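# Seat the matching relay into the rack's empty pocket

## Task

Locate the loose relay (small transparent box topped by a colored button) whose button has the same color as the two relays already in the black rack. Place it in the rack's vacant pocket with the button facing up and pressed fully down. It must stay seated with the grippers released. Both relays already in the rack must remain fully in place, neither raised nor removed.

## Robot and tools

ROBOT AND FRAME. Two arms, left_arm and right_arm, each with six revolute joints and a parallel gripper. Every pose in results uses one shared scene frame. Its origin is on the table surface midway between the arms, +z is up, +x points out across the table, and left_arm sits toward +y. The names left and right refer to the arms only, not to sides of any picture.

execute_actions. Argument "actions" is a list with zero or one item. Optional "pictures" (boolean) controls whether camera images come back; by default they do.
- Empty list: sends nothing, just reports the current state.
- Motion item: {"rows": [...], "steps": n}. n is 1 to 15 (default 15); each step is 1/30 s. Rows are applied one per step; if there are fewer rows than steps, the final row keeps being applied. Up to 15 rows.
- Wait item: {"steps": n} with n up to 300 and no rows. No new command; it returns once n steps have elapsed since the previous result, and your reply time counts toward those steps.
A refused call commands nothing.

ROW LAYOUT. Each row is one flat list of 14 numbers covering both arms, even if only one should move: left_arm waist, shoulder, elbow, forearm roll, wrist pitch, wrist roll, opening, then the same seven for right_arm. Joint values are absolute target angles in radians, in the same form as Joint positions reports them; they are not offsets. To hold an arm still, copy its current values. Stated joint ranges per arm: waist -6.283 to 6.283, shoulder -2.059 to 2.094, elbow -3.927 to 0.192, forearm roll -6.283 to 6.283, wrist pitch -1.693 to 3.142, wrist roll -6.283 to 6.283. The true end may differ by up to 0.010 rad either way. A call is rejected if any target exceeds a range end by over 0.010 rad and is also further out than that joint's last reported angle. Targets beyond the true end are clipped to it, and the result then notes "joint sent to its limit" (possibly about an earlier, still-running action); absence of that note does not prove there is more room. Opening is a unitless value from -1 (closed) to +1 (fully open, 0.084 m between pads).

MOTION BEHAVIOUR. Joint targets move at most 3.14 rad/s, take 0.16 s to reach that speed, and all joints of one arm are timed to arrive together. Each step the sent target stays within 0.623 rad of the measured angle, and if the targets would shift the gripper over 70 mm from where it is measured, they are pulled back proportionally. Between calls the arms keep heading to the last row sent until they have all nearly stopped (slow or blocked motion counts as stopped) or some step is HELD; after that only a new action drives them further. Fingers already closing or opening keep going.

GRIPPER. Fingers point along the gripper's +z axis and close along its y axis. end_effector_position is the spot between the pads when closed, roughly 2 cm behind the fingertips; closing pushes the tips about 10 mm further along +z. To hold something, keep commanding an opening well below grip_measured; a larger gap squeezes harder (about 24 N per pad at most, for parts up to about 6 cm). Re-sending the grip_measured value gives a light hold. Closing fast can overpress and spring the fingers open. Parts in hand may get tugged, and loose objects may get nudged, without warning.

RESULTS. Per-arm state line: end_effector_position (m), end_effector_quat_wxyz, linear and angular velocities (m/s, rad/s), all in the scene frame; the printed position can be off, more so when reaching far. Joint positions / Joint velocities: per arm, six joints (rad, rad/s) then the pad gap (m, m/s). grip_measured is the measured opening on the -1..+1 command scale. "joint command not followed" means a clearance check altered or blocked targets on some steps while the rest of the row still ran. HELD marks steps where your row was wholly or partly not sent. TORQUE FAULT: when contact torque reaches a joint's load limit (waist 45.5, shoulder 45.5, elbow 27.3, forearm roll 27.3, wrist pitch 18.2, wrist roll 18.2 N m, held weight included), that arm halts, backs the joint off slightly, pauses 10 s and drops the remainder of the call. MOTOR HOT appears at 65 °C; at 80 °C an OVER-TEMPERATURE FAULT brakes that arm until it cools. Carrying loads heats motors, even while you think.

zoom_image. Arguments: "camera" (cam_high, cam_low, cam_left_wrist or cam_right_wrist) and "region" [x0, y0, x1, y1] in pixels of that camera's latest image, origin at top-left, no larger than 504 by 504. All four images are 896x504. Calibration data (K, distortion, T_world_to_cam mapping scene frame to camera) is supplied per camera; cam_high sits near [1.40, -0.46, 1.14] and cam_low near [1.39, 0.67, 0.40]. Wrist camera poses follow their arm's joint readings. Expect small errors of a few degrees and millimetres.

finished_scene. Argument "scene": the current scene's number. Replying without any tool call also ends things.

AVOID. Letting the arms collide or press on each other; knocking anything off the table; lifting or dislodging the two rack relays; dropping or slamming the relay; hard shoving that triggers torque faults. Press the relay down firmly but gently, then release and check it stays seated.

Each tool is called after "Request:" as name(argument=value, ...), one argument or row to a line, values as JSON.

## Session

Request:
execute_actions(
  actions=[],
)

Scene clock: 0.00 s of 4800.00 s.
left_arm: end_effector_position=(+0.2911, +0.6387, +0.3403) grip_measured=+1.00 end_effector_quat_wxyz=(+0.010, +0.690, -0.723, -0.019) end_effector_velocity=(-0.000, +0.000, +0.000) end_effector_angular_velocity=(-0.000, -0.000, +0.002) | right_arm: end_effector_position=(+0.3851, -0.0560, +0.2072) grip_measured=+1.00 end_effector_quat_wxyz=(-0.067, +0.209, +0.805, +0.551) end_effector_velocity=(+0.000, -0.000, +0.000) end_effector_angular_velocity=(+0.000, -0.001, -0.001)
Joint positions: left_arm=[ 0.864 -0.118 -1.337  0.035  1.479  2.295  0.084] | right_arm=[-0.058 -0.133 -0.597  1.464  1.128  2.746  0.084]
Joint velocities: left_arm=[ 0.002 -0.     0.    -0.    -0.    -0.001  0.   ] | right_arm=[-0.    -0.    -0.     0.001 -0.001 -0.001  0.   ]
camera_calibration (this result's frames):
cam_left_wrist: T_world_to_cam=[[-0.997284, 0.0575626, 0.0459561, 0.272541], [0.0572876, 0.998331, -0.00727978, -0.578937], [-0.0462985, -0.00462728, -0.998917, 0.484691], [0, 0, 0, 1]] pos_world=[0.327407, 0.564526, 0.467427]
cam_right_wrist: T_world_to_cam=[[0.406249, 0.293807, 0.865239, -0.290066], [0.905479, -0.256644, -0.337995, -0.223345], [0.122753, 0.920767, -0.370298, 0.212693], [0, 0, 0, 1]] pos_world=[0.293965, -0.167937, 0.254247]

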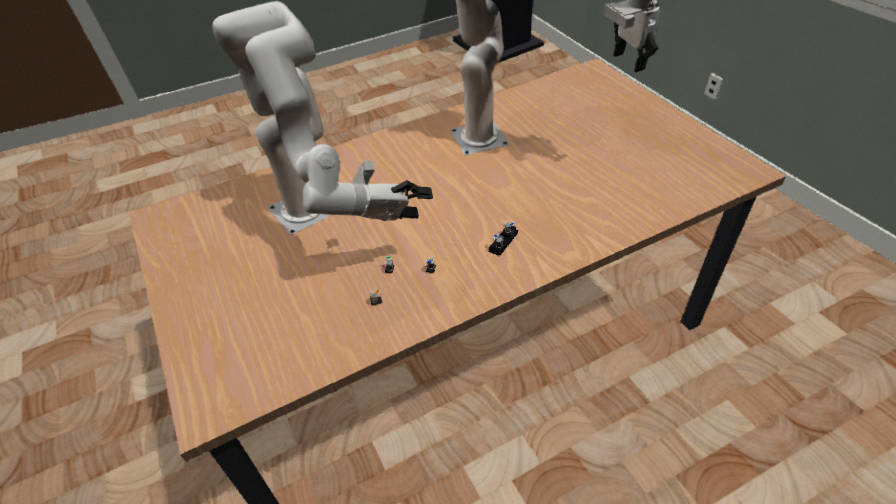

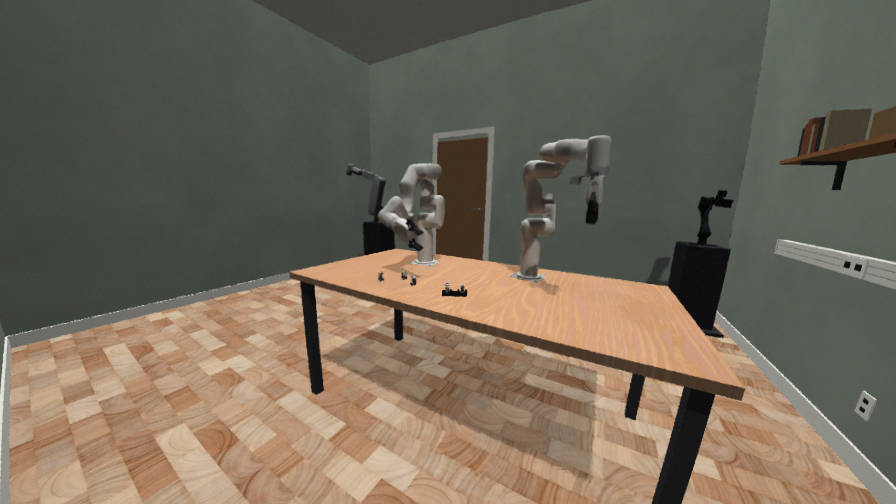

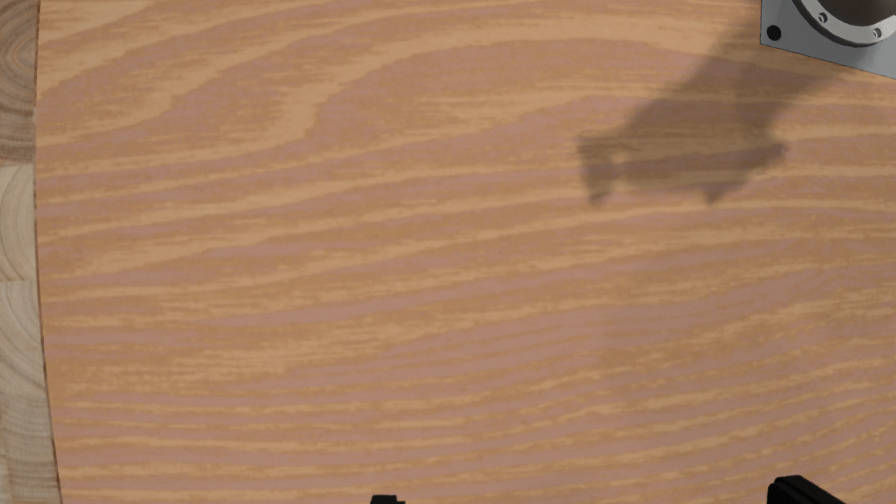

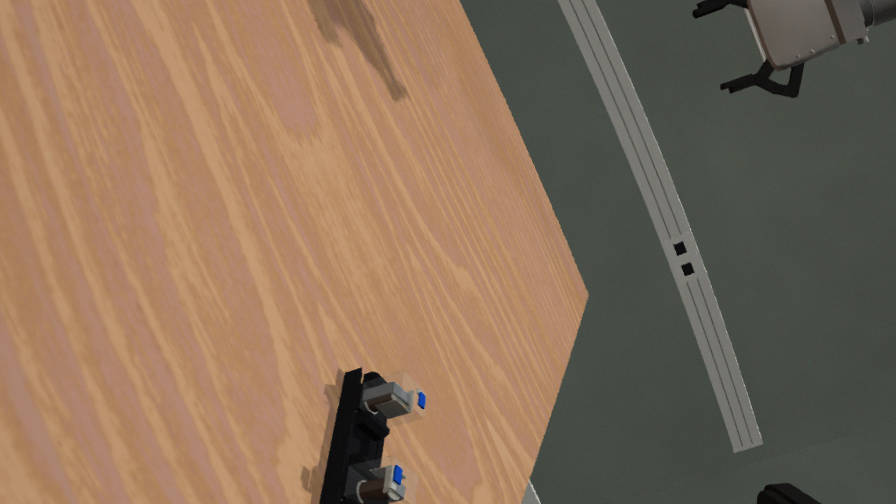

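Request:
zoom_image(
  camera="cam_high",
  region=[350, 200, 540, 320],
)

Region (350, 200, 540, 320) of cam_high's 896x504 image, scaled by 2.653, with more detail than that image has; it fills the top 318 rows of this view, and the rest is white.

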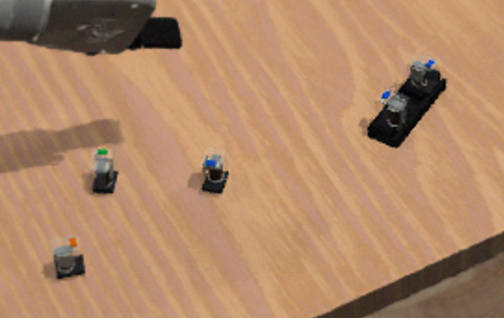

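Request:
execute_actions(
  actions=[
    {"rows": [[-0.5487, 0.3422, -1.3537, 0.0, 1.0115, 0.2683, 1.0, -0.688, -0.742, -0.348, 0.093, 0.952, 0.445, 1.0]], "steps": 15},
  ],
  pictures=false,
)

Scene clock: 76.70 s of 4800.00 s.
left_arm: end_effector_position=(+0.4043, +0.5563, +0.2746) grip_measured=+1.00 end_effector_quat_wxyz=(+0.004, +0.690, -0.724, -0.013) end_effector_velocity=(+0.210, -0.257, -0.129) end_effector_angular_velocity=(-0.003, -0.031, -0.003) | right_arm: end_effector_position=(+0.3745, -0.2110, +0.2137) grip_measured=+1.00 end_effector_quat_wxyz=(+0.157, +0.035, +0.904, +0.397) end_effector_velocity=(-0.100, -0.348, -0.035) end_effector_angular_velocity=(-1.436, -1.047, +0.619)
Joint positions: left_arm=[ 0.593  0.055 -1.343  0.022  1.304  2.024  0.084] | right_arm=[-0.377 -0.442 -0.471  1.074  1.039  2.355  0.084]
Joint velocities: left_arm=[-0.637  0.319 -0.011 -0.024 -0.322 -0.634  0.   ] | right_arm=[-0.672 -0.65   0.267 -1.143 -0.186 -1.136 -0.   ]
Steps of this call (steps 1 to 90: nothing new was sent; then 73.20 s passed at rest; steps 91 to 105: all 15 steps of this action). Readings (joint positions):
91: left_arm=[0.864 -0.118 -1.337 0.035 1.479 2.295] | right_arm=[-0.058 -0.133 -0.597 1.464 1.128 2.746]
92: left_arm=[0.861 -0.116 -1.338 0.035 1.476 2.291] | right_arm=[-0.061 -0.136 -0.595 1.460 1.127 2.742]
94: left_arm=[0.828 -0.093 -1.342 0.034 1.449 2.255] | right_arm=[-0.100 -0.173 -0.578 1.420 1.116 2.701]
98: left_arm=[0.740 -0.029 -1.339 0.029 1.390 2.171] | right_arm=[-0.209 -0.280 -0.538 1.307 1.085 2.589]
105: the state above

Request:
execute_actions(
  actions=[
    {"steps": 40},
  ],
)

Scene clock: 80.77 s of 4800.00 s.
left_arm: end_effector_position=(+0.3673, -0.0140, +0.1495) grip_measured=+1.00 end_effector_quat_wxyz=(+0.000, +0.878, -0.479, -0.000) end_effector_velocity=(-0.000, +0.000, -0.000) end_effector_angular_velocity=(+0.001, +0.001, -0.002) | right_arm: end_effector_position=(+0.2665, -0.4260, +0.1852) grip_measured=+1.00 end_effector_quat_wxyz=(-0.037, +0.869, -0.488, +0.070) end_effector_velocity=(-0.000, -0.000, +0.000) end_effector_angular_velocity=(-0.001, -0.001, +0.000)
Joint positions: left_arm=[-0.549  0.342 -1.354  0.     1.011  0.268  0.084] | right_arm=[-0.688 -0.742 -0.348  0.093  0.952  0.445  0.084]
Joint velocities: left_arm=[ 0.     0.    -0.     0.     0.001  0.002 -0.   ] | right_arm=[-0.    -0.001  0.    -0.    -0.001 -0.    -0.   ]
Steps of this call (steps 1 to 75: the robot went on to your last target; steps 76 to 122: nothing new was sent). Readings (joint positions):
1: left_arm=[0.572 0.065 -1.344 0.021 1.294 2.003] | right_arm=[-0.399 -0.463 -0.463 1.035 1.033 2.316]
2: left_arm=[0.551 0.075 -1.344 0.021 1.283 1.982] | right_arm=[-0.421 -0.484 -0.454 0.994 1.027 2.276]
4: left_arm=[0.508 0.094 -1.345 0.019 1.264 1.939] | right_arm=[-0.461 -0.523 -0.438 0.909 1.015 2.191]
8: left_arm=[0.421 0.129 -1.346 0.016 1.229 1.852] | right_arm=[-0.533 -0.592 -0.409 0.720 0.995 2.001]
122: the state above
All arms were judged still, so your last target was given up. Only a new action makes them travel on or press farther. Fingers that are still opening or closing keep moving.
camera_calibration (this result's frames):
cam_left_wrist: T_world_to_cam=[[-0.847281, -0.531122, 0.0049309, 0.337698], [-0.531119, 0.847115, -0.0175768, 0.28246], [0.00515838, -0.0175114, -0.999833, 0.275664], [0, 0, 0, 1]] pos_world=[0.434723, -0.0550902, 0.278918]
cam_right_wrist: T_world_to_cam=[[-0.843848, -0.523046, -0.119763, 0.0534571], [-0.514908, 0.85213, -0.0935071, 0.587197], [0.150962, -0.0172388, -0.988389, 0.267144], [0, 0, 0, 1]] pos_world=[0.307134, -0.467803, 0.325351]

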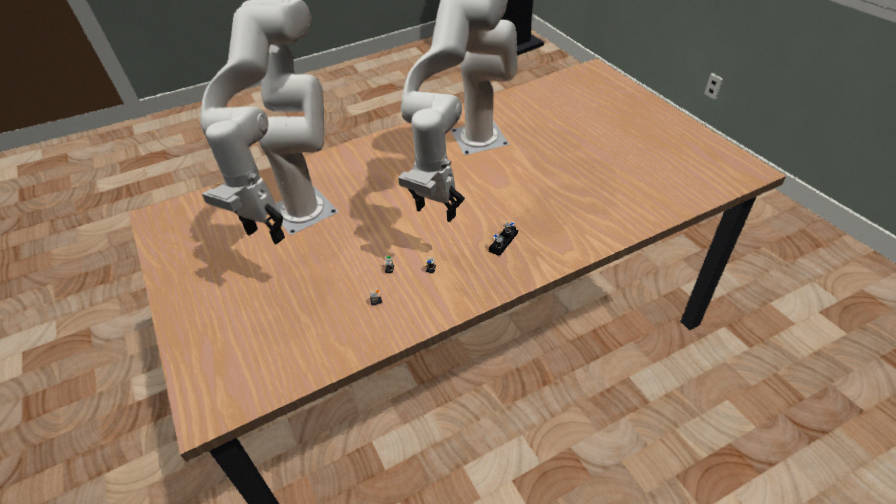

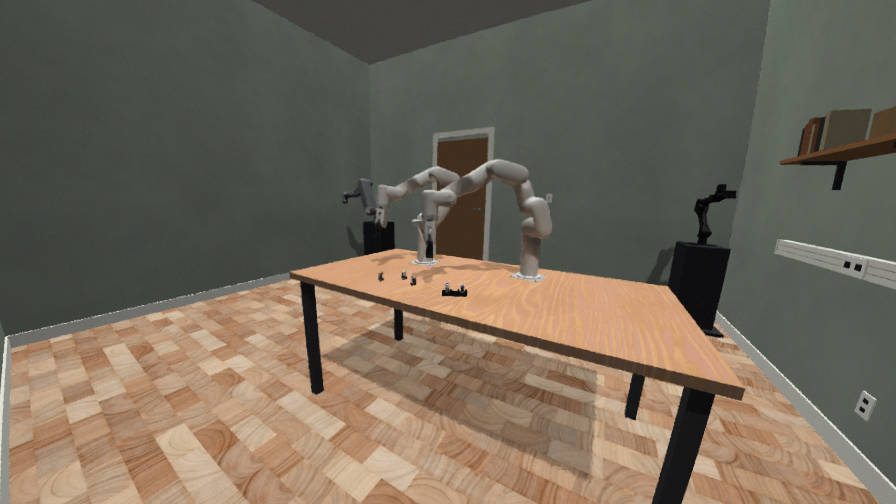

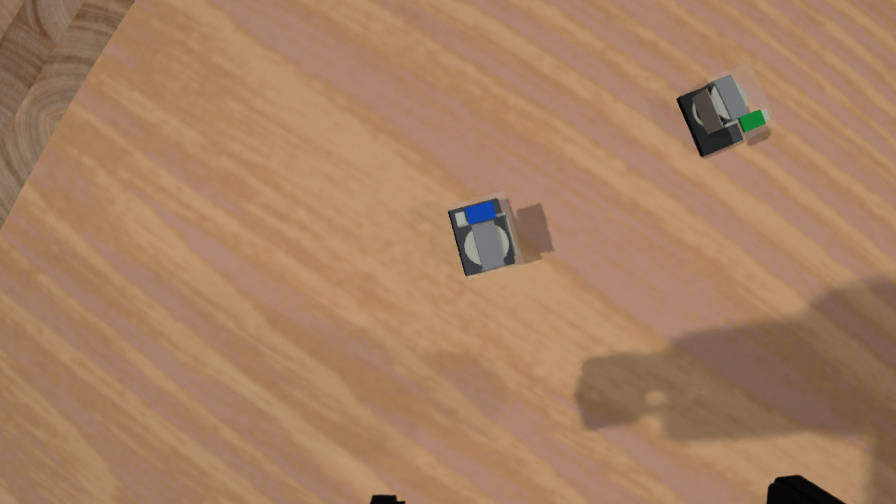

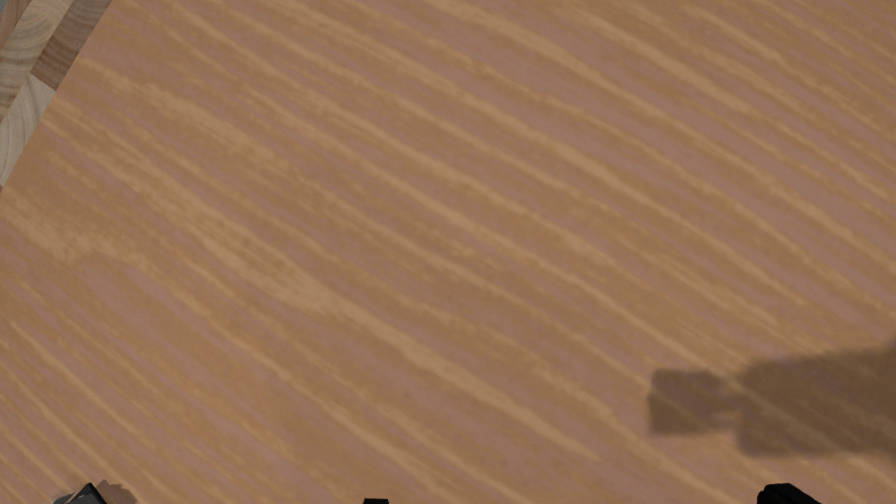

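Request:
zoom_image(
  camera="cam_left_wrist",
  region=[400, 170, 580, 310],
)

Region (400, 170, 580, 310) of cam_left_wrist's 896x504 image, scaled by 2.800, with more detail than that image has.

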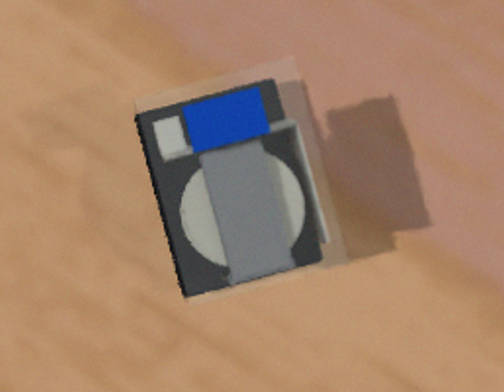

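Request:
execute_actions(
  actions=[
    {"rows": [[-0.5526, 0.6547, -1.8338, 0.0, 1.1791, -1.5566, 1.0, -0.688, -0.742, -0.348, 0.093, 0.952, 0.445, 1.0]], "steps": 15},
  ],
  pictures=false,
)

Request:
execute_actions(
  actions=[
    {"steps": 15},
  ],
)

Scene clock: 156.97 s of 4800.00 s.
left_arm: end_effector_position=(+0.4257, -0.0696, +0.1486) grip_measured=+1.00 end_effector_quat_wxyz=(-0.001, +0.999, -0.034, -0.001) end_effector_velocity=(+0.032, -0.030, +0.011) end_effector_angular_velocity=(-0.011, -0.020, +2.536) | right_arm: end_effector_position=(+0.2665, -0.4260, +0.1852) grip_measured=+1.00 end_effector_quat_wxyz=(-0.037, +0.869, -0.488, +0.070) end_effector_velocity=(+0.000, +0.000, +0.000) end_effector_angular_velocity=(+0.001, -0.000, -0.001)
Joint positions: left_arm=[-0.552  0.64  -1.809 -0.     1.17  -0.667  0.084] | right_arm=[-0.688 -0.742 -0.348  0.093  0.952  0.445  0.084]
Joint velocities: left_arm=[-0.002  0.157 -0.279 -0.     0.101 -2.538  0.   ] | right_arm=[ 0.    -0.    -0.     0.001  0.     0.001  0.   ]
Steps of this call (steps 1 to 90: nothing new was sent; then 72.70 s passed at rest; steps 91 to 105: all 15 steps of this action). Readings (joint positions):
91: left_arm=[-0.549 0.342 -1.354 0.000 1.012 0.268] | right_arm=[-0.688 -0.742 -0.348 0.093 0.952 0.445]
92: left_arm=[-0.549 0.344 -1.357 0.000 1.013 0.264] | right_arm=[-0.688 -0.742 -0.348 0.093 0.952 0.445]
94: left_arm=[-0.549 0.366 -1.391 0.000 1.026 0.216] | right_arm=[-0.688 -0.742 -0.348 0.093 0.952 0.445]
98: left_arm=[-0.551 0.500 -1.598 -0.000 1.096 -0.065] | right_arm=[-0.688 -0.742 -0.348 0.093 0.952 0.445]
105: the state above

Scene clock: 157.47 s of 4800.00 s.
left_arm: end_effector_position=(+0.4286, -0.0723, +0.1496) grip_measured=+1.00 end_effector_quat_wxyz=(+0.000, +0.920, +0.393, +0.000) end_effector_velocity=(-0.000, +0.000, -0.000) end_effector_angular_velocity=(+0.001, +0.002, +0.170) | right_arm: end_effector_position=(+0.2665, -0.4260, +0.1852) grip_measured=+1.00 end_effector_quat_wxyz=(-0.037, +0.869, -0.488, +0.070) end_effector_velocity=(+0.000, -0.000, +0.000) end_effector_angular_velocity=(-0.001, -0.002, +0.001)
Joint positions: left_arm=[-0.553  0.654 -1.834  0.     1.179 -1.543  0.084] | right_arm=[-0.688 -0.742 -0.348  0.093  0.952  0.445  0.084]
Joint velocities: left_arm=[-0.     0.002 -0.002 -0.     0.002 -0.171 -0.   ] | right_arm=[-0.    -0.001  0.     0.001 -0.    -0.002 -0.   ]
Steps of this call (steps 1 to 15: the robot went on to your last target). Readings (joint positions):
1: left_arm=[-0.552 0.645 -1.817 0.000 1.173 -0.752] | right_arm=[-0.688 -0.742 -0.348 0.093 0.952 0.445]
2: left_arm=[-0.552 0.647 -1.822 0.000 1.175 -0.837] | right_arm=[-0.688 -0.742 -0.348 0.093 0.952 0.445]
4: left_arm=[-0.553 0.650 -1.828 0.000 1.177 -1.007] | right_arm=[-0.688 -0.742 -0.348 0.093 0.952 0.445]
8: left_arm=[-0.553 0.653 -1.832 -0.000 1.179 -1.330] | right_arm=[-0.688 -0.742 -0.348 0.093 0.952 0.445]
15: the state above
camera_calibration (this result's frames):
cam_left_wrist: T_world_to_cam=[[0.714831, -0.699279, 0.00504961, -0.323034], [-0.699117, -0.714791, -0.0175724, 0.323423], [0.0158975, 0.00903104, -0.999833, 0.271719], [0, 0, 0, 1]] pos_world=[0.452705, 0.00283504, 0.278988]
cam_right_wrist: T_world_to_cam=[[-0.843848, -0.523046, -0.119763, 0.0534569], [-0.514908, 0.85213, -0.0935071, 0.587197], [0.150962, -0.0172389, -0.988389, 0.267144], [0, 0, 0, 1]] pos_world=[0.307134, -0.467803, 0.325351]

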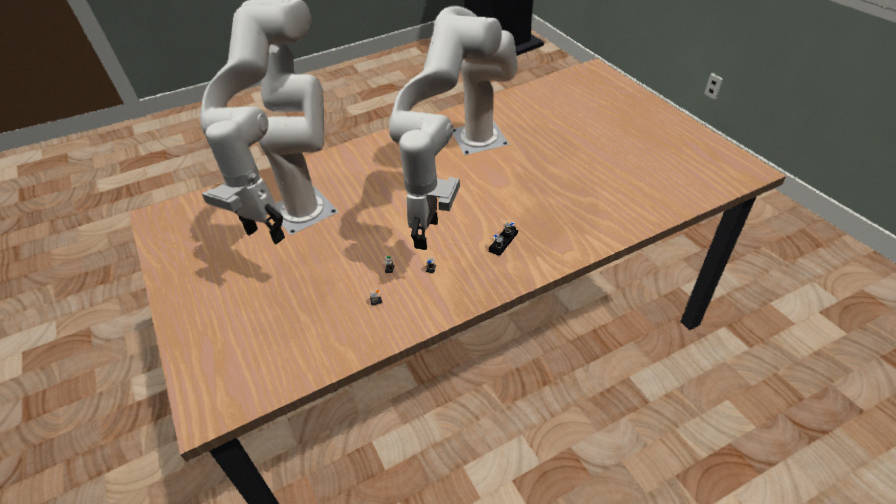

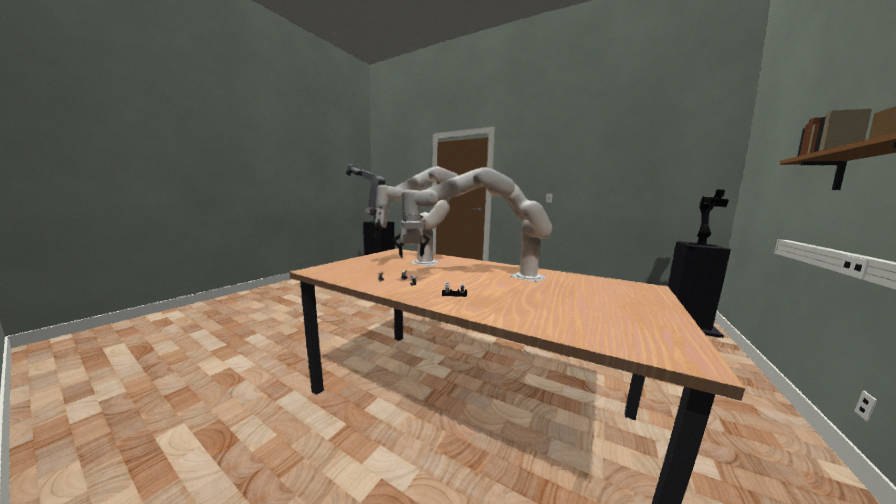

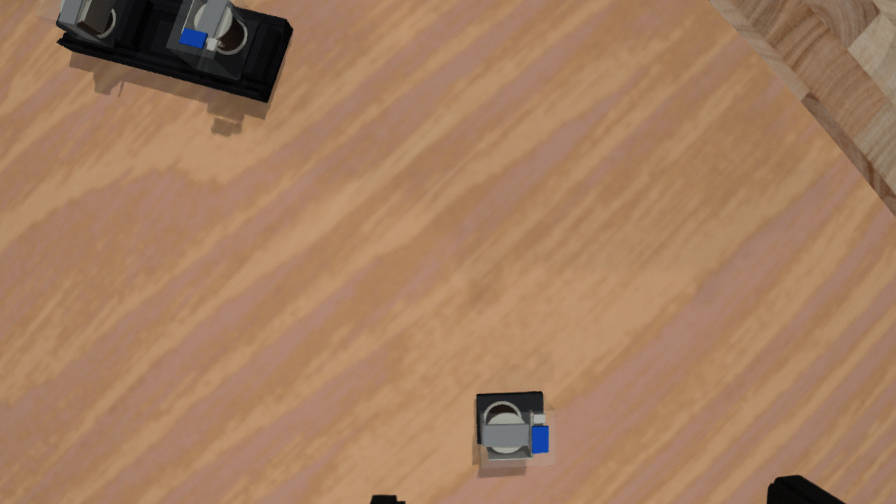

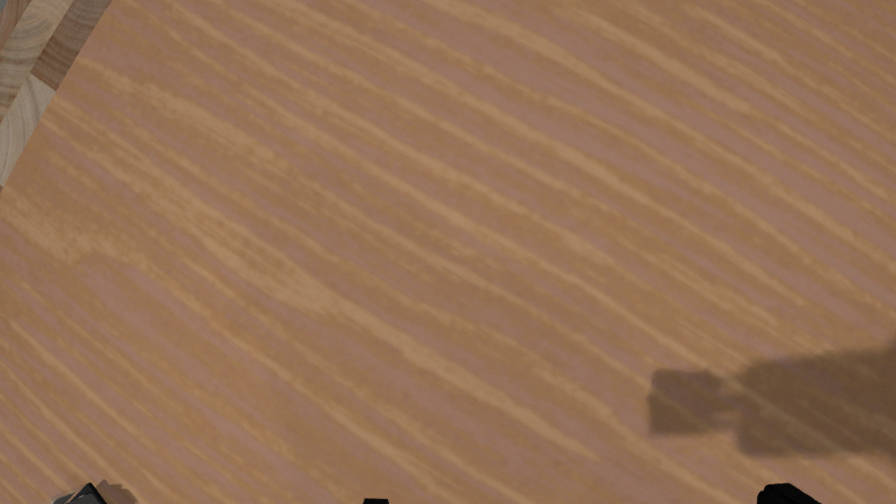

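Request:
zoom_image(
  camera="cam_left_wrist",
  region=[440, 360, 680, 504],
)

Region (440, 360, 680, 504) of cam_left_wrist's 896x504 image, scaled by 2.100, with more detail than that image has; it fills the top 302 rows of this view, and the rest is white.

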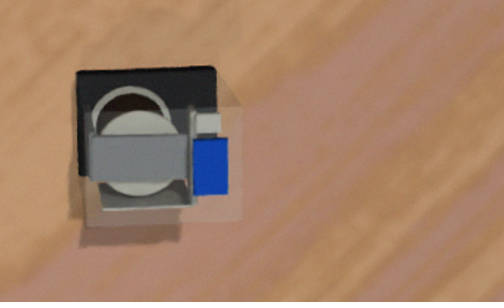

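Request:
execute_actions(
  actions=[
    {"rows": [[-0.5446, 0.7572, -1.6766, 0.0, 0.9194, -1.5486, 1.0, -0.688, -0.742, -0.348, 0.093, 0.952, 0.445, 1.0]], "steps": 15},
  ],
)

Scene clock: 202.23 s of 4800.00 s.
left_arm: end_effector_position=(+0.4259, -0.0633, +0.0421) grip_measured=+1.00 end_effector_quat_wxyz=(-0.001, +0.917, +0.399, -0.000) end_effector_velocity=(+0.014, -0.011, -0.001) end_effector_angular_velocity=(-0.057, -0.064, +0.001) | right_arm: end_effector_position=(+0.2665, -0.4260, +0.1852) grip_measured=+1.00 end_effector_quat_wxyz=(-0.037, +0.869, -0.488, +0.070) end_effector_velocity=(-0.000, +0.000, -0.001) end_effector_angular_velocity=(+0.002, +0.001, -0.002)
Joint positions: left_arm=[-0.545  0.755 -1.681  0.     0.928 -1.549  0.084] | right_arm=[-0.688 -0.742 -0.348  0.093  0.952  0.445  0.084]
Joint velocities: left_arm=[ 0.002  0.     0.024 -0.    -0.11   0.001  0.   ] | right_arm=[ 0.     0.002  0.001  0.001 -0.001  0.002 -0.   ]
Steps of this call (steps 1 to 30: the robot went on to your last target; steps 31 to 90: nothing new was sent; then 41.27 s passed at rest; steps 91 to 105: all 15 steps of this action). Readings (joint positions):
91: left_arm=[-0.553 0.655 -1.834 -0.000 1.179 -1.557] | right_arm=[-0.688 -0.742 -0.348 0.093 0.952 0.445]
92: left_arm=[-0.553 0.655 -1.832 -0.000 1.174 -1.556] | right_arm=[-0.688 -0.742 -0.348 0.093 0.952 0.445]
94: left_arm=[-0.551 0.666 -1.812 -0.000 1.132 -1.555] | right_arm=[-0.688 -0.742 -0.348 0.093 0.952 0.445]
98: left_arm=[-0.548 0.719 -1.736 0.000 1.024 -1.552] | right_arm=[-0.688 -0.742 -0.348 0.093 0.952 0.445]
105: the state above
camera_calibration (this result's frames):
cam_left_wrist: T_world_to_cam=[[0.724411, -0.689362, 0.00296979, -0.317652], [-0.689222, -0.724339, -0.0175082, 0.321297], [0.0142206, 0.0106363, -0.999842, 0.165056], [0, 0, 0, 1]] pos_world=[0.449208, 0.0119947, 0.171598]
cam_right_wrist: T_world_to_cam=[[-0.843848, -0.523046, -0.119763, 0.053457], [-0.514908, 0.85213, -0.0935073, 0.587197], [0.150962, -0.0172389, -0.988389, 0.267144], [0, 0, 0, 1]] pos_world=[0.307134, -0.467803, 0.325351]

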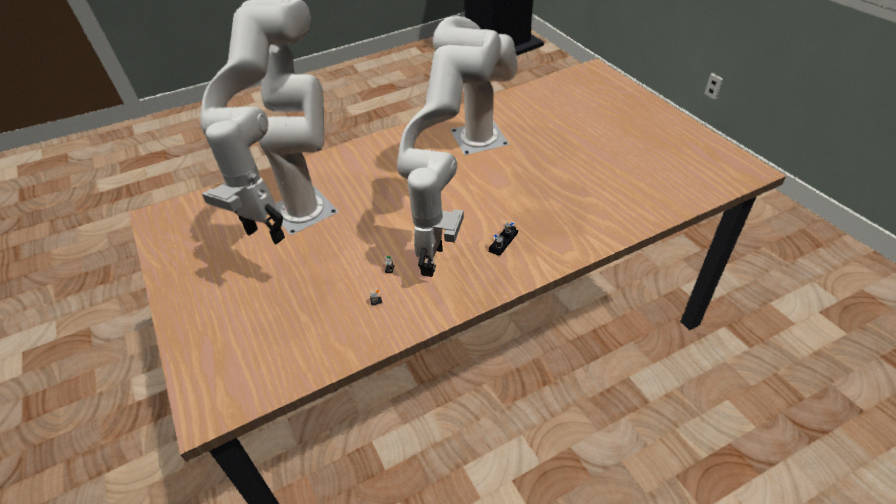

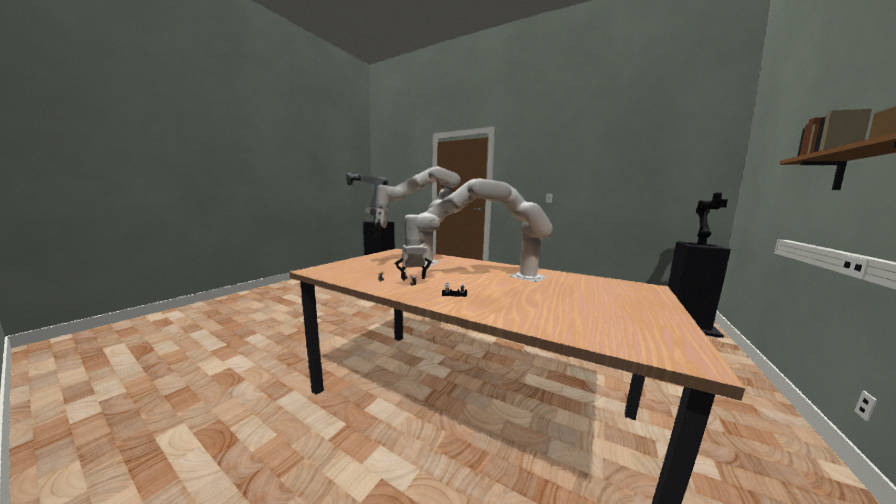

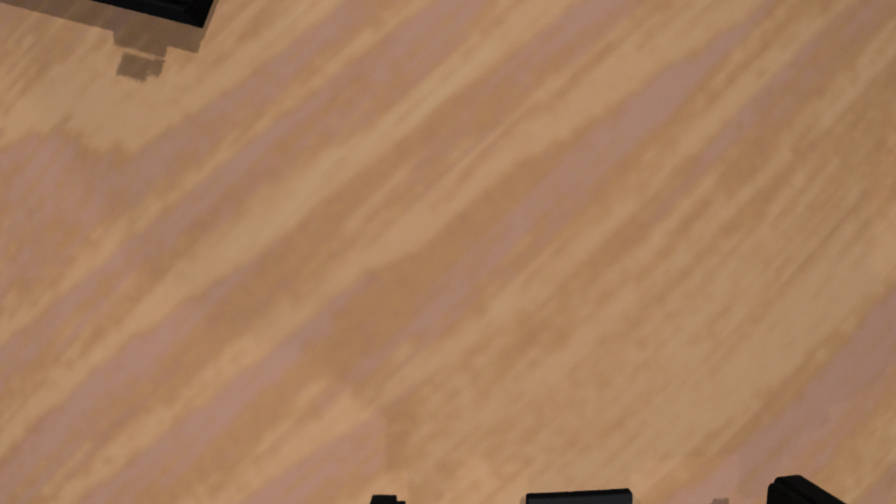

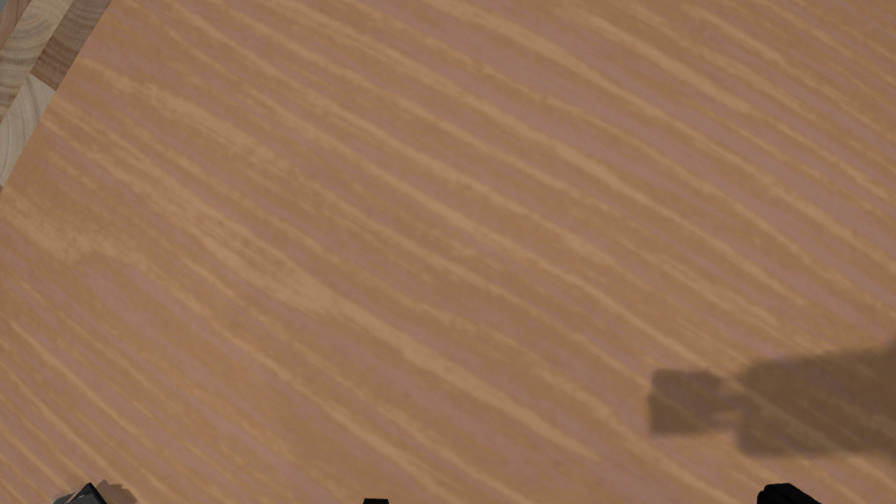

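Request:
execute_actions(
  actions=[
    {"rows": [[-0.5446, 0.7572, -1.6766, 0.0, 0.9194, -1.5486, 0.6, -0.688, -0.742, -0.348, 0.093, 0.952, 0.445, 1.0], [-0.5446, 0.7572, -1.6766, 0.0, 0.9194, -1.5486, 0.3, -0.688, -0.742, -0.348, 0.093, 0.952, 0.445, 1.0], [-0.5446, 0.7572, -1.6766, 0.0, 0.9194, -1.5486, 0.0, -0.688, -0.742, -0.348, 0.093, 0.952, 0.445, 1.0], [-0.5446, 0.7572, -1.6766, 0.0, 0.9194, -1.5486, -0.2, -0.688, -0.742, -0.348, 0.093, 0.952, 0.445, 1.0], [-0.5446, 0.7572, -1.6766, 0.0, 0.9194, -1.5486, -0.35, -0.688, -0.742, -0.348, 0.093, 0.952, 0.445, 1.0], [-0.5446, 0.7572, -1.6766, 0.0, 0.9194, -1.5486, -0.5, -0.688, -0.742, -0.348, 0.093, 0.952, 0.445, 1.0], [-0.5446, 0.7572, -1.6766, 0.0, 0.9194, -1.5486, -0.7, -0.688, -0.742, -0.348, 0.093, 0.952, 0.445, 1.0], [-0.5446, 0.7572, -1.6766, 0.0, 0.9194, -1.5486, -1.0, -0.688, -0.742, -0.348, 0.093, 0.952, 0.445, 1.0]], "steps": 15},
  ],
  pictures=false,
)

Scene clock: 223.23 s of 4800.00 s.
left_arm: end_effector_position=(+0.4259, -0.0631, +0.0395) grip_measured=-0.39 end_effector_quat_wxyz=(+0.000, +0.917, +0.399, +0.000) end_effector_velocity=(+0.001, +0.000, +0.000) end_effector_angular_velocity=(-0.001, -0.000, +0.002) | right_arm: end_effector_position=(+0.2665, -0.4260, +0.1852) grip_measured=+1.00 end_effector_quat_wxyz=(-0.037, +0.869, -0.488, +0.070) end_effector_velocity=(+0.000, -0.000, +0.000) end_effector_angular_velocity=(-0.000, -0.001, +0.000)
Joint positions: left_arm=[-0.545  0.757 -1.677 -0.     0.919 -1.549  0.027] | right_arm=[-0.688 -0.742 -0.348  0.093  0.952  0.445  0.084]
Joint velocities: left_arm=[ 0.001 -0.    -0.    -0.    -0.001 -0.001 -0.   ] | right_arm=[ 0.    -0.    -0.001  0.    -0.    -0.    -0.   ]
Steps of this call (steps 1 to 15: the robot went on to your last target; steps 16 to 90: nothing new was sent; then 17.50 s passed at rest; steps 91 to 105: all 15 steps of this action). Readings (joint positions):
91: left_arm=[-0.545 0.757 -1.677 0.000 0.919 -1.549] | right_arm=[-0.688 -0.742 -0.348 0.093 0.952 0.445]
92: left_arm=[-0.545 0.757 -1.677 -0.000 0.919 -1.549] | right_arm=[-0.688 -0.742 -0.348 0.093 0.952 0.445]
94: left_arm=[-0.545 0.757 -1.677 -0.000 0.919 -1.549] | right_arm=[-0.688 -0.742 -0.348 0.093 0.952 0.445]
98: left_arm=[-0.545 0.757 -1.677 0.000 0.919 -1.549] | right_arm=[-0.688 -0.742 -0.348 0.093 0.952 0.445]
105: the state above

Request:
execute_actions(
  actions=[
    {"rows": [[-0.5446, 0.6709, -1.7137, 0.0, 1.0428, -1.5486, -1.0, -0.688, -0.742, -0.348, 0.093, 0.952, 0.445, 1.0], [-0.5446, 0.6709, -1.7137, 0.0, 1.0428, -1.5486, -1.0, -0.688, -0.742, -0.348, 0.093, 0.952, 0.445, 1.0], [-0.5446, 0.6709, -1.7137, 0.0, 1.0428, -1.5486, -1.0, -0.688, -0.742, -0.348, 0.093, 0.952, 0.445, 1.0], [-0.5446, 0.6709, -1.7137, 0.0, 1.0428, -1.5486, -1.0, -0.688, -0.742, -0.348, 0.093, 0.952, 0.445, 1.0], [-0.5446, 0.6709, -1.7137, 0.0, 1.0428, -1.5486, -1.0, -0.688, -0.742, -0.348, 0.093, 0.952, 0.445, 1.0], [-0.5446, 0.6709, -1.7137, 0.0, 1.0428, -1.5486, -1.0, -0.688, -0.742, -0.348, 0.093, 0.952, 0.445, 1.0], [-0.5446, 0.6709, -1.7137, 0.0, 1.0428, -1.5486, -1.0, -0.688, -0.742, -0.348, 0.093, 0.952, 0.445, 1.0], [-0.1081, -0.0055, -0.8988, 0.0, 0.9043, 1.0659, -1.0, -0.688, -0.742, -0.348, 0.093, 0.952, 0.445, 1.0]], "steps": 15},
  ],
  pictures=false,
)

Request:
execute_actions(
  actions=[
    {"steps": 30},
  ],
)

Scene clock: 258.27 s of 4800.00 s.
left_arm: end_effector_position=(+0.4478, -0.0042, +0.1268) grip_measured=-0.39 end_effector_quat_wxyz=(+0.014, +0.926, +0.378, +0.009) end_effector_velocity=(+0.065, +0.294, +0.170) end_effector_angular_velocity=(-0.079, -0.150, -0.309) | right_arm: end_effector_position=(+0.2665, -0.4260, +0.1852) grip_measured=+1.00 end_effector_quat_wxyz=(-0.037, +0.869, -0.488, +0.070) end_effector_velocity=(-0.000, +0.000, -0.000) end_effector_angular_velocity=(+0.001, +0.001, +0.001)
Joint positions: left_arm=[-0.448  0.536 -1.57   0.     1.001 -1.407  0.027] | right_arm=[-0.688 -0.742 -0.348  0.093  0.952  0.445  0.084]
Joint velocities: left_arm=[ 0.452 -0.763  0.734 -0.001 -0.14   0.763 -0.   ] | right_arm=[-0.     0.001 -0.     0.001  0.    -0.001 -0.   ]
Steps of this call (steps 1 to 15: the robot went on to your last target; steps 16 to 90: nothing new was sent; then 31.53 s passed at rest; steps 91 to 105: all 15 steps of this action). Readings (joint positions):
91: left_arm=[-0.545 0.757 -1.677 -0.000 0.920 -1.549] | right_arm=[-0.688 -0.742 -0.348 0.093 0.952 0.445]
92: left_arm=[-0.545 0.755 -1.677 0.000 0.924 -1.549] | right_arm=[-0.688 -0.742 -0.348 0.093 0.952 0.445]
94: left_arm=[-0.545 0.736 -1.683 0.000 0.962 -1.549] | right_arm=[-0.688 -0.742 -0.348 0.093 0.952 0.445]
98: left_arm=[-0.544 0.678 -1.714 -0.000 1.021 -1.548] | right_arm=[-0.688 -0.742 -0.348 0.093 0.952 0.445]
105: the state above

Scene clock: 259.27 s of 4800.00 s.
left_arm: end_effector_position=(+0.3827, +0.2266, +0.1495) grip_measured=-0.39 end_effector_quat_wxyz=(+0.000, +0.947, -0.322, +0.000) end_effector_velocity=(-0.008, +0.012, -0.001) end_effector_angular_velocity=(+0.000, +0.002, -2.520) | right_arm: end_effector_position=(+0.2665, -0.4260, +0.1852) grip_measured=+1.00 end_effector_quat_wxyz=(-0.037, +0.869, -0.488, +0.070) end_effector_velocity=(-0.000, +0.000, -0.000) end_effector_angular_velocity=(+0.000, +0.001, +0.001)
Joint positions: left_arm=[-0.11  -0.002 -0.903 -0.     0.905  0.363  0.027] | right_arm=[-0.688 -0.742 -0.348  0.093  0.952  0.445  0.084]
Joint velocities: left_arm=[ 0.02  -0.032  0.041 -0.001 -0.007  2.541  0.   ] | right_arm=[-0.    -0.     0.001 -0.     0.    -0.    -0.   ]
Steps of this call (steps 1 to 30: the robot went on to your last target). Readings (joint positions):
1: left_arm=[-0.433 0.511 -1.545 0.000 0.996 -1.380] | right_arm=[-0.688 -0.742 -0.348 0.093 0.952 0.445]
2: left_arm=[-0.418 0.486 -1.517 0.000 0.992 -1.353] | right_arm=[-0.688 -0.742 -0.348 0.093 0.952 0.445]
4: left_arm=[-0.387 0.437 -1.458 0.000 0.983 -1.294] | right_arm=[-0.688 -0.742 -0.348 0.093 0.952 0.445]
8: left_arm=[-0.326 0.341 -1.336 0.000 0.966 -1.160] | right_arm=[-0.688 -0.742 -0.348 0.093 0.952 0.445]
30: the state above
camera_calibration (this result's frames):
cam_left_wrist: T_world_to_cam=[[-0.618909, -0.785448, 0.0048964, 0.44876], [-0.785387, 0.618751, -0.0177171, 0.235882], [0.0108862, -0.0148108, -0.999831, 0.276956], [0, 0, 0, 1]] pos_world=[0.459985, 0.210627, 0.278891]
cam_right_wrist: T_world_to_cam=[[-0.843848, -0.523046, -0.119763, 0.0534569], [-0.514908, 0.85213, -0.0935073, 0.587197], [0.150962, -0.0172389, -0.988389, 0.267144], [0, 0, 0, 1]] pos_world=[0.307134, -0.467803, 0.325351]

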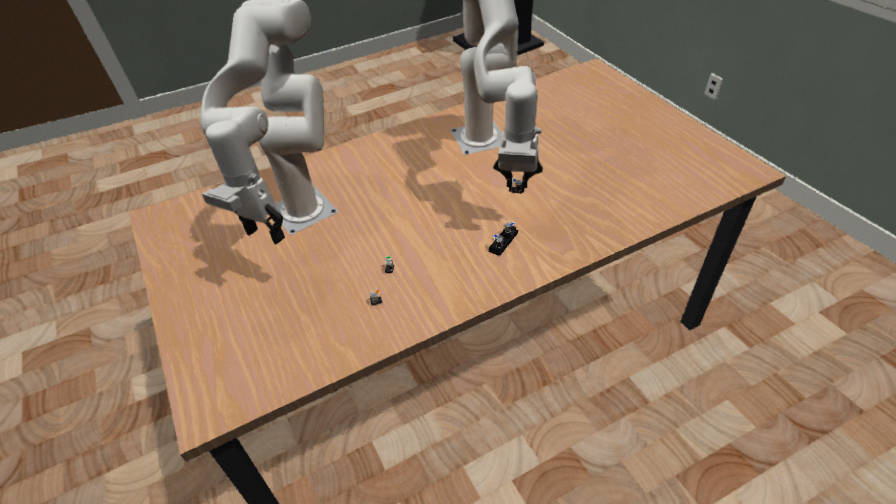

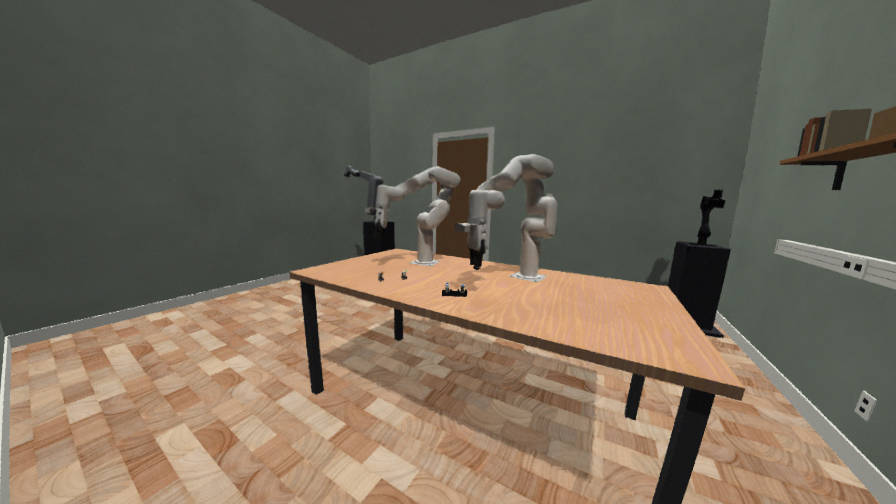

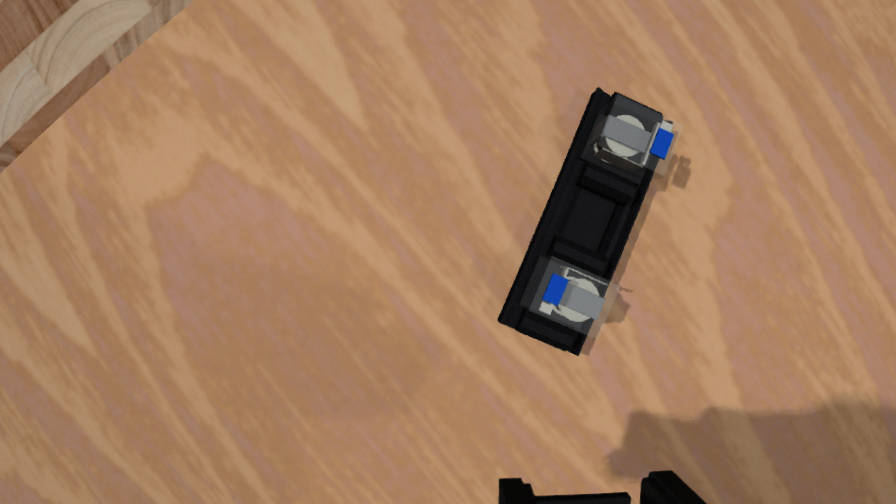

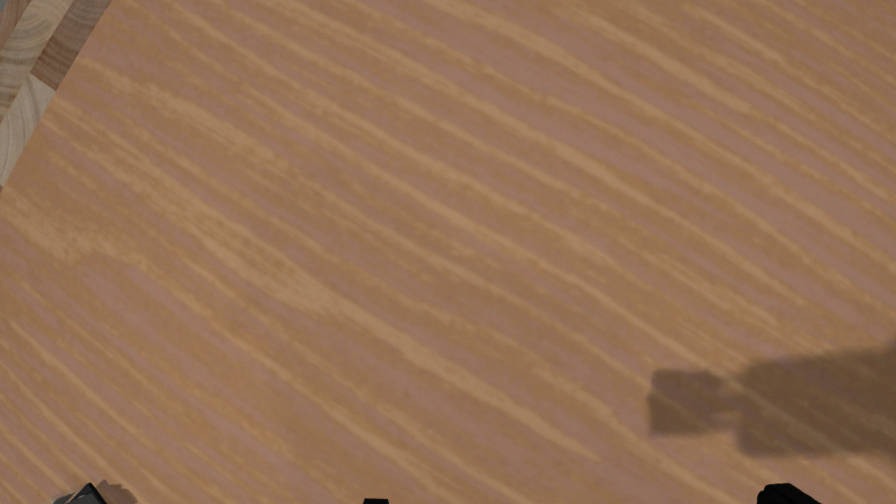

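Request:
execute_actions(
  actions=[
    {"steps": 15},
  ],
)

Scene clock: 263.67 s of 4800.00 s.
left_arm: end_effector_position=(+0.3820, +0.2279, +0.1495) grip_measured=-0.39 end_effector_quat_wxyz=(+0.000, +0.779, -0.628, +0.000) end_effector_velocity=(-0.000, -0.000, -0.000) end_effector_angular_velocity=(+0.000, +0.001, +0.002) | right_arm: end_effector_position=(+0.2665, -0.4260, +0.1852) grip_measured=+1.00 end_effector_quat_wxyz=(-0.037, +0.869, -0.488, +0.070) end_effector_velocity=(+0.000, -0.000, +0.000) end_effector_angular_velocity=(+0.000, -0.000, -0.001)
Joint positions: left_arm=[-0.108 -0.005 -0.899 -0.     0.904  1.066  0.027] | right_arm=[-0.688 -0.742 -0.348  0.093  0.952  0.445  0.084]
Joint velocities: left_arm=[-0.001  0.     0.    -0.     0.001 -0.003 -0.   ] | right_arm=[ 0.     0.    -0.001  0.     0.     0.001 -0.   ]
Steps of this call (steps 1 to 30: the robot went on to your last target; steps 31 to 90: nothing new was sent; then 1.40 s passed at rest). Readings (joint positions):
1: left_arm=[-0.110 -0.003 -0.902 -0.000 0.905 0.448] | right_arm=[-0.688 -0.742 -0.348 0.093 0.952 0.445]
2: left_arm=[-0.110 -0.004 -0.901 -0.000 0.904 0.533] | right_arm=[-0.688 -0.742 -0.348 0.093 0.952 0.445]
4: left_arm=[-0.109 -0.004 -0.900 -0.000 0.904 0.702] | right_arm=[-0.688 -0.742 -0.348 0.093 0.952 0.445]
8: left_arm=[-0.108 -0.005 -0.899 -0.000 0.904 0.962] | right_arm=[-0.688 -0.742 -0.348 0.093 0.952 0.445]
90: the state above
All arms were judged still, so your last target was given up. Only a new action makes them travel on or press farther. Fingers that are still opening or closing keep moving.
camera_calibration (this result's frames):
cam_left_wrist: T_world_to_cam=[[-0.979468, -0.201539, 0.00492738, 0.453948], [-0.201595, 0.979311, -0.0175812, -0.0707337], [-0.00128215, -0.0182135, -0.999833, 0.282388], [0, 0, 0, 1]] pos_world=[0.43073, 0.165902, 0.278861]
cam_right_wrist: T_world_to_cam=[[-0.843848, -0.523046, -0.119763, 0.053457], [-0.514908, 0.85213, -0.0935069, 0.587197], [0.150962, -0.0172387, -0.988389, 0.267144], [0, 0, 0, 1]] pos_world=[0.307134, -0.467802, 0.325351]

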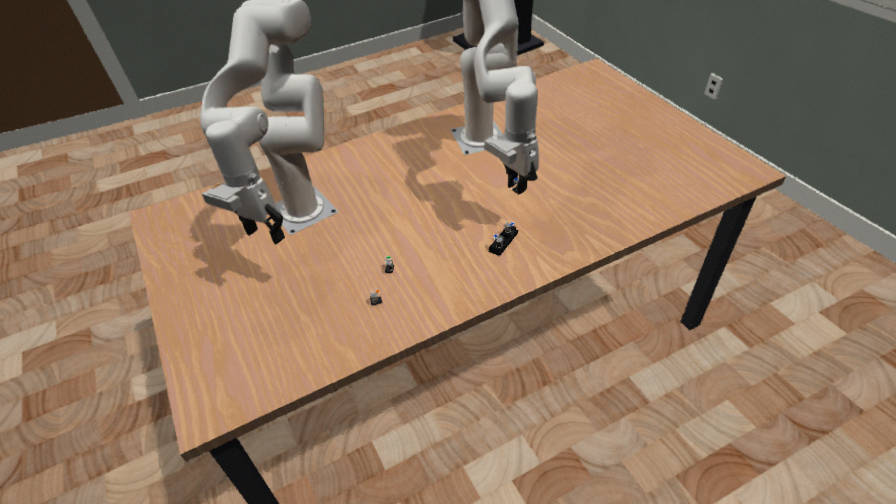

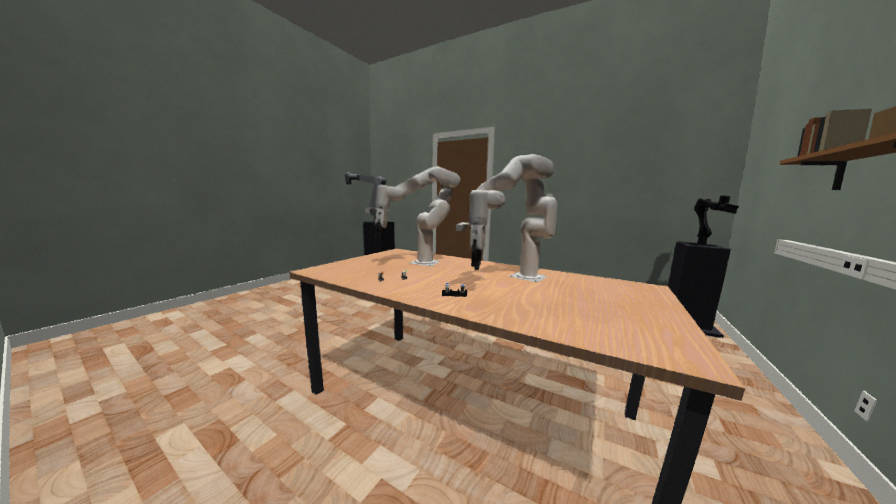

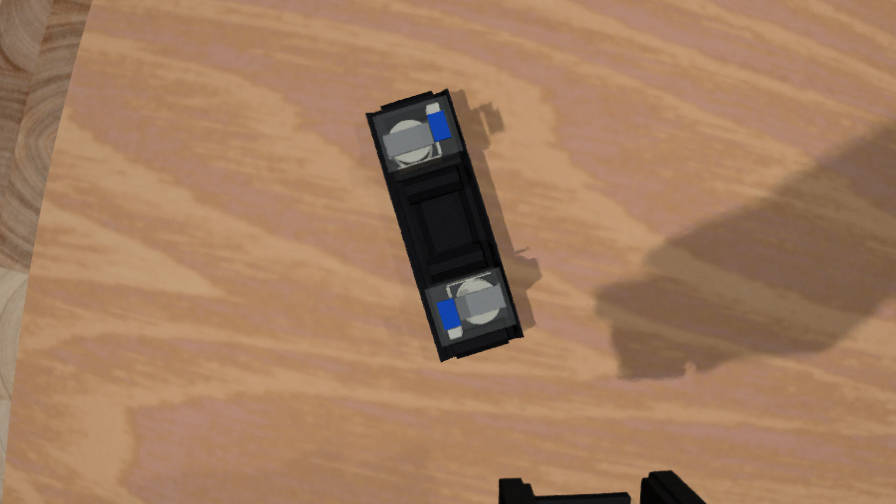

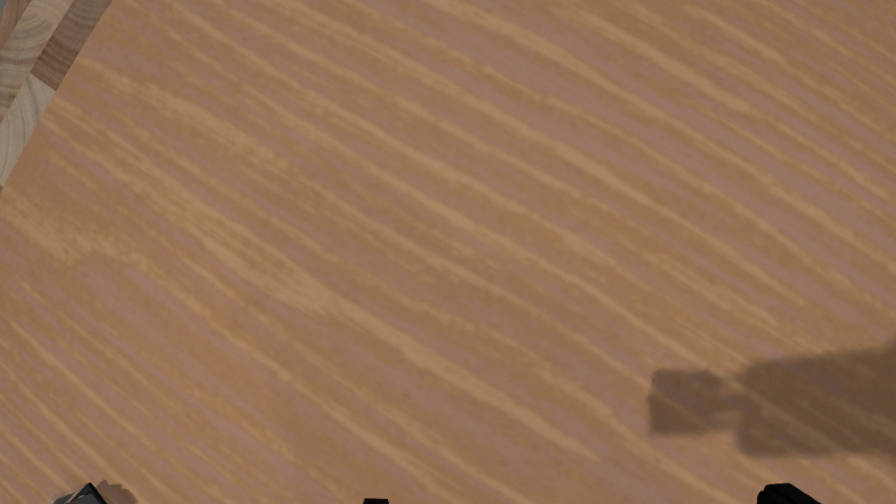

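Request:
zoom_image(
  camera="cam_left_wrist",
  region=[340, 70, 560, 380],
)

Region (340, 70, 560, 380) of cam_left_wrist's 896x504 image, scaled by 1.626, with more detail than that image has; it fills the left 358 columns of this view, and the rest is white.

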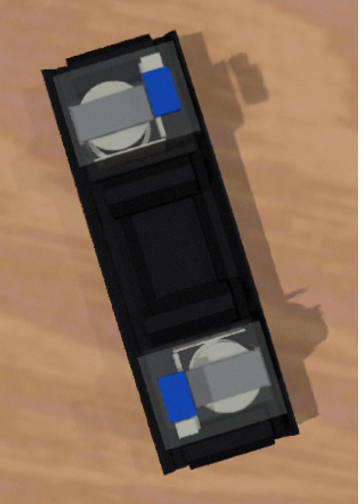

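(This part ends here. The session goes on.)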